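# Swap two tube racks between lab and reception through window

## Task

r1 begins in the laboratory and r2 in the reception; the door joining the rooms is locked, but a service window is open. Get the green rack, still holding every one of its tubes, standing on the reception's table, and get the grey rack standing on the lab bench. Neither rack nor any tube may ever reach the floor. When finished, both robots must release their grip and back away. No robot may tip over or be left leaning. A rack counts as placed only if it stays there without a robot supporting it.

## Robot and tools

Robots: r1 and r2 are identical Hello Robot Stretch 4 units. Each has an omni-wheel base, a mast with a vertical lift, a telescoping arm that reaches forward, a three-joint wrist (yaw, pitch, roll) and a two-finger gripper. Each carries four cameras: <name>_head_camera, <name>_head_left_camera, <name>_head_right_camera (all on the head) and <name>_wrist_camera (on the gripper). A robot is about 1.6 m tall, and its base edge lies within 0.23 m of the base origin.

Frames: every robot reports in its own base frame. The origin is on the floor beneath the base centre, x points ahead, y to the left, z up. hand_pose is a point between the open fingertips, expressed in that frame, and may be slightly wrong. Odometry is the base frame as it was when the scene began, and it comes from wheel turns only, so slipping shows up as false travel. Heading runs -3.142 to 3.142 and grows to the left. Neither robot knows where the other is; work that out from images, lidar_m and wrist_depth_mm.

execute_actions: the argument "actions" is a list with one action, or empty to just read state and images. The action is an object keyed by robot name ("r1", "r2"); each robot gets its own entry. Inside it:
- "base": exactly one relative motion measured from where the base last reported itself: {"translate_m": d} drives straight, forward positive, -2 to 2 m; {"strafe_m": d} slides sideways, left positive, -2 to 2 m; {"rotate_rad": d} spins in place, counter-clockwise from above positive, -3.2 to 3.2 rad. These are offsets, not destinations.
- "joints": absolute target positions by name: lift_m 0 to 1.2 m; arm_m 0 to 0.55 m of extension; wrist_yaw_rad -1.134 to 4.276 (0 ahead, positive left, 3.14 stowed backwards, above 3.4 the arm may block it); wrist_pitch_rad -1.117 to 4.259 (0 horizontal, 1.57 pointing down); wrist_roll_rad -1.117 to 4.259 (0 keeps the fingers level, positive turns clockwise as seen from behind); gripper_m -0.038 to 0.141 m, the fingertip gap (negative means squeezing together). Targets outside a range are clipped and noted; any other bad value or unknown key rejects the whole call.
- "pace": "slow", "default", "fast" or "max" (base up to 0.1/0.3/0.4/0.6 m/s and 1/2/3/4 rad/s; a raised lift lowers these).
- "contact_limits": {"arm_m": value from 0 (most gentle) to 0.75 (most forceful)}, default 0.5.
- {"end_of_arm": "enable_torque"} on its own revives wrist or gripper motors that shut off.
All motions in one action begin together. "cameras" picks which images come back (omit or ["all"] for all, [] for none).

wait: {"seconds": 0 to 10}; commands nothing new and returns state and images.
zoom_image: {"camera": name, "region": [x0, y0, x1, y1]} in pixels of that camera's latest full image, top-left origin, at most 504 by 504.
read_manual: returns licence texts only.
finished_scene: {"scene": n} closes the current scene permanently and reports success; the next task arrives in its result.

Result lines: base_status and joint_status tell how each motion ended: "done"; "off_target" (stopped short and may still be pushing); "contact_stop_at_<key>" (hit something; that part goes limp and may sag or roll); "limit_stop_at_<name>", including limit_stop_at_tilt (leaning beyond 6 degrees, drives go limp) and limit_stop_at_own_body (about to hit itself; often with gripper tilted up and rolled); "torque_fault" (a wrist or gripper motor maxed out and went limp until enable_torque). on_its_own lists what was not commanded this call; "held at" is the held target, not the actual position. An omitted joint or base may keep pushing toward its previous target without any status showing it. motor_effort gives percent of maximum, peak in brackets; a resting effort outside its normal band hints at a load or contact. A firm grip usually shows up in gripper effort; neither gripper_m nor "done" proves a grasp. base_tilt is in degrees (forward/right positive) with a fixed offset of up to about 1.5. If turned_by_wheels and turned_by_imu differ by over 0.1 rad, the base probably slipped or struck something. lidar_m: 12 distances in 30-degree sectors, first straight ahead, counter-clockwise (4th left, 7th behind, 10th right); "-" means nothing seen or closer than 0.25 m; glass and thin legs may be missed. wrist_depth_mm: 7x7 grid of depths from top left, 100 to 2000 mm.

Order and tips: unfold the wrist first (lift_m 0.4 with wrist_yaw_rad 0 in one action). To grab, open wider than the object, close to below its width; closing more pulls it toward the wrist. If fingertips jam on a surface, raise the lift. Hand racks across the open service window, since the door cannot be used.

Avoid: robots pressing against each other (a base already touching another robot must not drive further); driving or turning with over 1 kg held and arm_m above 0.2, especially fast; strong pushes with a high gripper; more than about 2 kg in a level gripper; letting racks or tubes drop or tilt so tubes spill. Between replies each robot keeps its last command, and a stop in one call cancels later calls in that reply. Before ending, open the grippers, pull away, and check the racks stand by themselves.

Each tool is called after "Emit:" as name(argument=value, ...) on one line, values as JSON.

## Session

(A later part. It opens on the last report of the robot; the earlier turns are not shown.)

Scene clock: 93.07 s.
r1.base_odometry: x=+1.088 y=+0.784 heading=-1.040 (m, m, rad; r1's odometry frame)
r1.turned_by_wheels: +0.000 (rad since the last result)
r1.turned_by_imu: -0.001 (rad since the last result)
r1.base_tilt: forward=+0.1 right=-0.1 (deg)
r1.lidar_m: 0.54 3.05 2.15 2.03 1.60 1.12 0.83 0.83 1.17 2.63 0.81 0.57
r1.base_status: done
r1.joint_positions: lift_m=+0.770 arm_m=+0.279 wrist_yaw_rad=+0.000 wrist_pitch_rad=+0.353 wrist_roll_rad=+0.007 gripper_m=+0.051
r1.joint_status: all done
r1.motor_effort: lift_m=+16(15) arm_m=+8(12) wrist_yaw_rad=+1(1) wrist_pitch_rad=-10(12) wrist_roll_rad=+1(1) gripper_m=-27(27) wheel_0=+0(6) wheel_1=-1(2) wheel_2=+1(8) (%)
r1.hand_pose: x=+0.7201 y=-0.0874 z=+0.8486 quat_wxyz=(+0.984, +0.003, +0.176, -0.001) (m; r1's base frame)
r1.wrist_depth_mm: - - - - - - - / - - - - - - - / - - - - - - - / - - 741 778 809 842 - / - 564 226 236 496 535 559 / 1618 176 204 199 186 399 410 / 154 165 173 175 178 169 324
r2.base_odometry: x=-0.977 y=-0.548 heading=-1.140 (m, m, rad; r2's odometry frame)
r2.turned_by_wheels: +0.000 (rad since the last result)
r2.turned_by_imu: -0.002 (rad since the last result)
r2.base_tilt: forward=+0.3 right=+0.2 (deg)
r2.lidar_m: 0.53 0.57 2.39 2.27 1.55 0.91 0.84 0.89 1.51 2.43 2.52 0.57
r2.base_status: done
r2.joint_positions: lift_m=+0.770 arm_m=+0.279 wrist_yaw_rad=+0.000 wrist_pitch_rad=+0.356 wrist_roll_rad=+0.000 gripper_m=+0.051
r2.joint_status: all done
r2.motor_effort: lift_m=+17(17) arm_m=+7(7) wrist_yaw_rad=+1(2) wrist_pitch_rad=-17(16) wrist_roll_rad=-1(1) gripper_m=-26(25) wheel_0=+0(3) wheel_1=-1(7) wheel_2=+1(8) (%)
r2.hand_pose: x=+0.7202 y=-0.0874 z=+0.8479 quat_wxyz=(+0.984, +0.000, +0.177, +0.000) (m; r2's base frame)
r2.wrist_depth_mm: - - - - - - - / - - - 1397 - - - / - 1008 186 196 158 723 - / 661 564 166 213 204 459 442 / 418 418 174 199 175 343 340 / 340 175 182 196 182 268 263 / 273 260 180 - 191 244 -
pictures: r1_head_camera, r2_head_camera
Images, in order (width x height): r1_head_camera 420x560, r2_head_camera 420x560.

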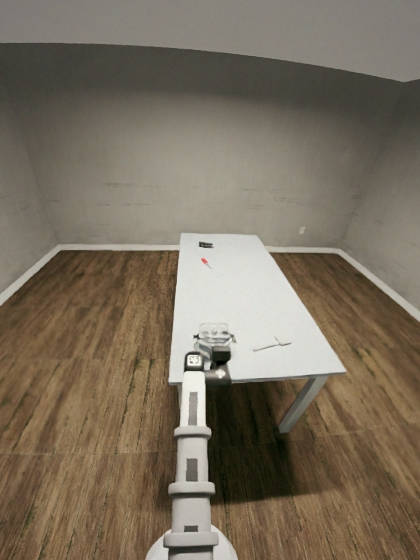

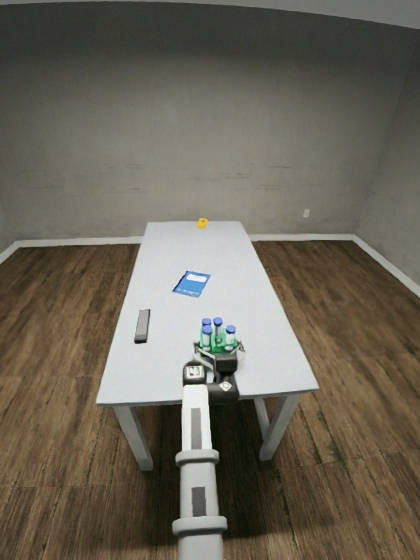

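Emit:
execute_actions(actions=[{"r1":{"joints":{"lift_m":0.717,"arm_m":0.3},"pace":"slow"},"r2":{"joints":{"lift_m":0.726},"pace":"slow"}}], cameras=[])

Emit:
execute_actions(actions=[{"r1":{"joints":{"gripper_m":0.14}},"r2":{"joints":{"gripper_m":0.14}}}], cameras=[])

Emit:
execute_actions(actions=[{"r1":{"base":{"translate_m":-0.15},"joints":{"arm_m":0.0}},"r2":{"base":{"translate_m":-0.15},"joints":{"arm_m":0.0}}}], cameras=["r1_wrist_camera","r2_wrist_camera"])

Scene clock: 96.33 s.
r1.base_odometry: x=+1.088 y=+0.784 heading=-1.040 (m, m, rad; r1's odometry frame)
r1.turned_by_wheels: +0.000 (rad since the last result)
r1.turned_by_imu: -0.001 (rad since the last result)
r1.base_tilt: forward=+0.3 right=+0.1 (deg)
r1.lidar_m: 0.53 3.07 2.14 2.03 1.58 1.13 0.83 0.83 1.14 2.66 0.82 0.57
r1.base_status: not commanded
r1.joint_positions: lift_m=+0.717 arm_m=+0.298 wrist_yaw_rad=+0.000 wrist_pitch_rad=+0.353 wrist_roll_rad=+0.007 gripper_m=+0.051
r1.joint_status: all done
r1.motor_effort: lift_m=+15(16) arm_m=+9(8) wrist_yaw_rad=+1(1) wrist_pitch_rad=-12(12) wrist_roll_rad=-1(2) gripper_m=-27(28) wheel_0=-1(0) wheel_1=-1(1) wheel_2=+2(1) (%)
r1.hand_pose: x=+0.7400 y=-0.0874 z=+0.7957 quat_wxyz=(+0.984, +0.003, +0.176, -0.001) (m; r1's base frame)
r1.wrist_depth_mm: - - - - - - - / - - - - - - - / - - 1430 1160 1281 - - / - - 554 580 609 634 661 / - 362 227 236 373 402 418 / 273 176 202 200 186 300 309 / 154 164 173 175 178 169 241
r2.base_odometry: x=-0.977 y=-0.548 heading=-1.140 (m, m, rad; r2's odometry frame)
r2.turned_by_wheels: +0.000 (rad since the last result)
r2.turned_by_imu: -0.001 (rad since the last result)
r2.base_tilt: forward=+0.3 right=+0.2 (deg)
r2.lidar_m: 0.53 0.55 2.40 2.29 1.55 0.91 0.83 0.87 1.54 2.42 2.52 0.57
r2.base_status: not commanded
r2.joint_positions: lift_m=+0.726 arm_m=+0.279 wrist_yaw_rad=+0.000 wrist_pitch_rad=+0.356 wrist_roll_rad=+0.000 gripper_m=+0.051
r2.joint_status: all done
r2.motor_effort: lift_m=+16(17) arm_m=+6(6) wrist_yaw_rad=+1(1) wrist_pitch_rad=-16(14) wrist_roll_rad=+0(1) gripper_m=-26(26) wheel_0=+0(0) wheel_1=-1(1) wheel_2=+1(1) (%)
r2.hand_pose: x=+0.7202 y=-0.0874 z=+0.8040 quat_wxyz=(+0.984, +0.000, +0.177, +0.000) (m; r2's base frame)
r2.wrist_depth_mm: - - - - - - - / - - 1366 1118 1025 - - / - 741 187 196 159 508 - / 445 452 166 213 204 359 347 / 347 334 174 198 175 272 268 / 267 175 183 197 182 213 212 / 216 206 179 - 190 193 -
pictures: none
No camera images: the call's "cameras" was empty. Leave "cameras" out to get every camera's image.

Scene clock: 98.23 s.
r1.base_odometry: x=+1.088 y=+0.784 heading=-1.040 (m, m, rad; r1's odometry frame)
r1.turned_by_wheels: +0.000 (rad since the last result)
r1.turned_by_imu: +0.000 (rad since the last result)
r1.base_tilt: forward=+0.2 right=-0.2 (deg)
r1.lidar_m: 0.53 3.05 2.16 2.04 1.60 1.11 0.82 0.85 1.15 2.63 0.80 0.59
r1.base_status: not commanded
r1.joint_positions: lift_m=+0.717 arm_m=+0.298 wrist_yaw_rad=+0.000 wrist_pitch_rad=+0.352 wrist_roll_rad=+0.007 gripper_m=+0.140
r1.joint_status: all done
r1.motor_effort: lift_m=+15(15) arm_m=+9(9) wrist_yaw_rad=+1(1) wrist_pitch_rad=-9(9) wrist_roll_rad=+1(0) gripper_m=+2(27) wheel_0=+0(0) wheel_1=-1(1) wheel_2=+2(1) (%)
r1.hand_pose: x=+0.7401 y=-0.0874 z=+0.7959 quat_wxyz=(+0.985, +0.003, +0.175, -0.001) (m; r1's base frame)
r1.wrist_depth_mm: - - - - - - - / - - - - - - - / - - 1430 1182 1336 - - / - - 554 580 615 640 676 / - 366 254 263 392 410 424 / 272 201 228 232 213 300 309 / 220 191 192 194 199 232 244
r2.base_odometry: x=-0.977 y=-0.548 heading=-1.140 (m, m, rad; r2's odometry frame)
r2.turned_by_wheels: +0.000 (rad since the last result)
r2.turned_by_imu: -0.001 (rad since the last result)
r2.base_tilt: forward=+0.4 right=+0.2 (deg)
r2.lidar_m: 0.53 0.56 2.38 2.30 1.53 0.90 0.85 0.88 1.51 2.43 2.52 0.56
r2.base_status: not commanded
r2.joint_positions: lift_m=+0.726 arm_m=+0.279 wrist_yaw_rad=+0.000 wrist_pitch_rad=+0.353 wrist_roll_rad=+0.000 gripper_m=+0.140
r2.joint_status: all done
r2.motor_effort: lift_m=+16(16) arm_m=+7(6) wrist_yaw_rad=+1(1) wrist_pitch_rad=-11(15) wrist_roll_rad=-1(0) gripper_m=-2(26) wheel_0=+0(0) wheel_1=-1(1) wheel_2=+1(1) (%)
r2.hand_pose: x=+0.7205 y=-0.0874 z=+0.8048 quat_wxyz=(+0.984, +0.000, +0.175, +0.000) (m; r2's base frame)
r2.wrist_depth_mm: - - - - - - - / - - - 1205 1308 - - / - 768 216 217 469 525 - / 455 469 188 236 345 368 355 / 355 340 198 221 200 264 272 / 272 209 205 209 214 224 223 / 228 216 214 - 206 195 -
pictures: none
No camera images: the call's "cameras" was empty. Leave "cameras" out to get every camera's image.

Scene clock: 100.23 s.
r1.base_odometry: x=+1.012 y=+0.913 heading=-1.040 (m, m, rad; r1's odometry frame)
r1.turned_by_wheels: +0.000 (rad since the last result)
r1.turned_by_imu: +0.000 (rad since the last result)
r1.base_tilt: forward=+0.4 right=+0.0 (deg)
r1.lidar_m: 0.66 3.05 2.11 2.05 1.39 0.97 0.68 0.70 0.94 2.66 2.74 0.71
r1.base_status: done
r1.joint_positions: lift_m=+0.717 arm_m=+0.002 wrist_yaw_rad=+0.000 wrist_pitch_rad=+0.352 wrist_roll_rad=+0.007 gripper_m=+0.140
r1.joint_status: all done
r1.motor_effort: lift_m=+15(15) arm_m=-9(8) wrist_yaw_rad=+1(0) wrist_pitch_rad=-8(8) wrist_roll_rad=+2(0) gripper_m=+2(2) wheel_0=+0(5) wheel_1=-1(5) wheel_2=-1(8) (%)
r1.hand_pose: x=+0.4440 y=-0.0875 z=+0.7960 quat_wxyz=(+0.985, +0.003, +0.175, -0.001) (m; r1's base frame)
r1.wrist_depth_mm: - - - - - - - / - - - - - - - / - - 1464 1229 1336 - - / - - 569 603 627 640 676 / - - 517 525 539 549 559 / 1618 1499 580 1708 1708 1756 1708 / 1281 1205 554 1281 1255 1336 647
r2.base_odometry: x=-1.040 y=-0.411 heading=-1.140 (m, m, rad; r2's odometry frame)
r2.turned_by_wheels: +0.000 (rad since the last result)
r2.turned_by_imu: +0.000 (rad since the last result)
r2.base_tilt: forward=+0.3 right=+0.2 (deg)
r2.lidar_m: 0.67 0.69 2.37 2.28 1.34 0.73 0.70 0.72 1.31 2.43 2.53 0.72
r2.base_status: done
r2.joint_positions: lift_m=+0.726 arm_m=+0.001 wrist_yaw_rad=+0.000 wrist_pitch_rad=+0.352 wrist_roll_rad=+0.000 gripper_m=+0.140
r2.joint_status: all done
r2.motor_effort: lift_m=+16(16) arm_m=-7(7) wrist_yaw_rad=+1(0) wrist_pitch_rad=-9(8) wrist_roll_rad=-1(1) gripper_m=+0(3) wheel_0=-1(4) wheel_1=+1(4) wheel_2=-1(6) (%)
r2.hand_pose: x=+0.4429 y=-0.0875 z=+0.8049 quat_wxyz=(+0.985, +0.000, +0.175, +0.000) (m; r2's base frame)
r2.wrist_depth_mm: - - - - - - - / - - 1336 991 1336 - - / - 741 640 597 574 535 - / 512 492 492 512 521 544 1921 / 517 521 1661 1661 1576 574 1499 / 1397 209 1308 1397 1229 654 1229 / 1229 615 1205 - 1042 798 1042
pictures: r1_wrist_camera, r2_wrist_camera
camera_calibration (this result's frames):
r1_wrist_camera: T_world_to_cam=[[-0.0504035, -0.997368, 0.052121, -0.122043], [-0.255206, -0.0375926, -0.966156, 0.952654], [0.965572, -0.0619992, -0.252639, -0.0160165], [0, 0, 0, 1]] pos_world=[0.252437, -0.0869025, 0.922727]
r2_wrist_camera: T_world_to_cam=[[-0.0614824, -0.995042, -0.0781718, -0.000912657], [-0.38349, 0.0958583, -0.918557, 0.965623], [0.921496, -0.026497, -0.387482, 0.127486], [0, 0, 0, 1]] pos_world=[0.252772, -0.0900931, 0.936307]
Images, in order (width x height): r1_wrist_camera 616x392, r2_wrist_camera 616x392.

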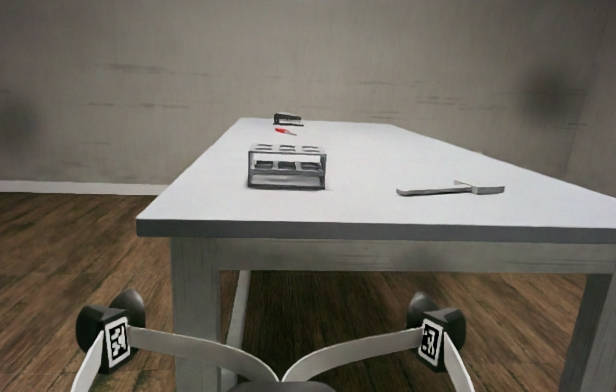

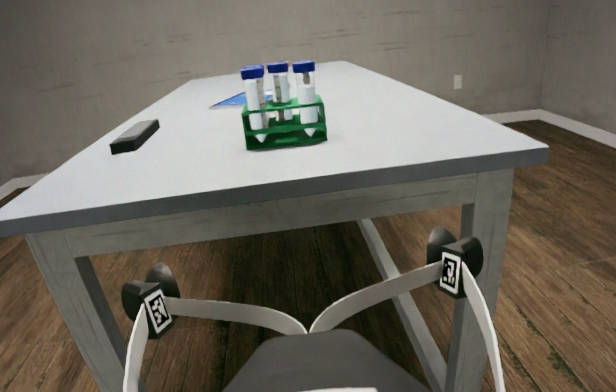

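Emit:
finished_scene(scene=2)

The scene is finished: the task was done.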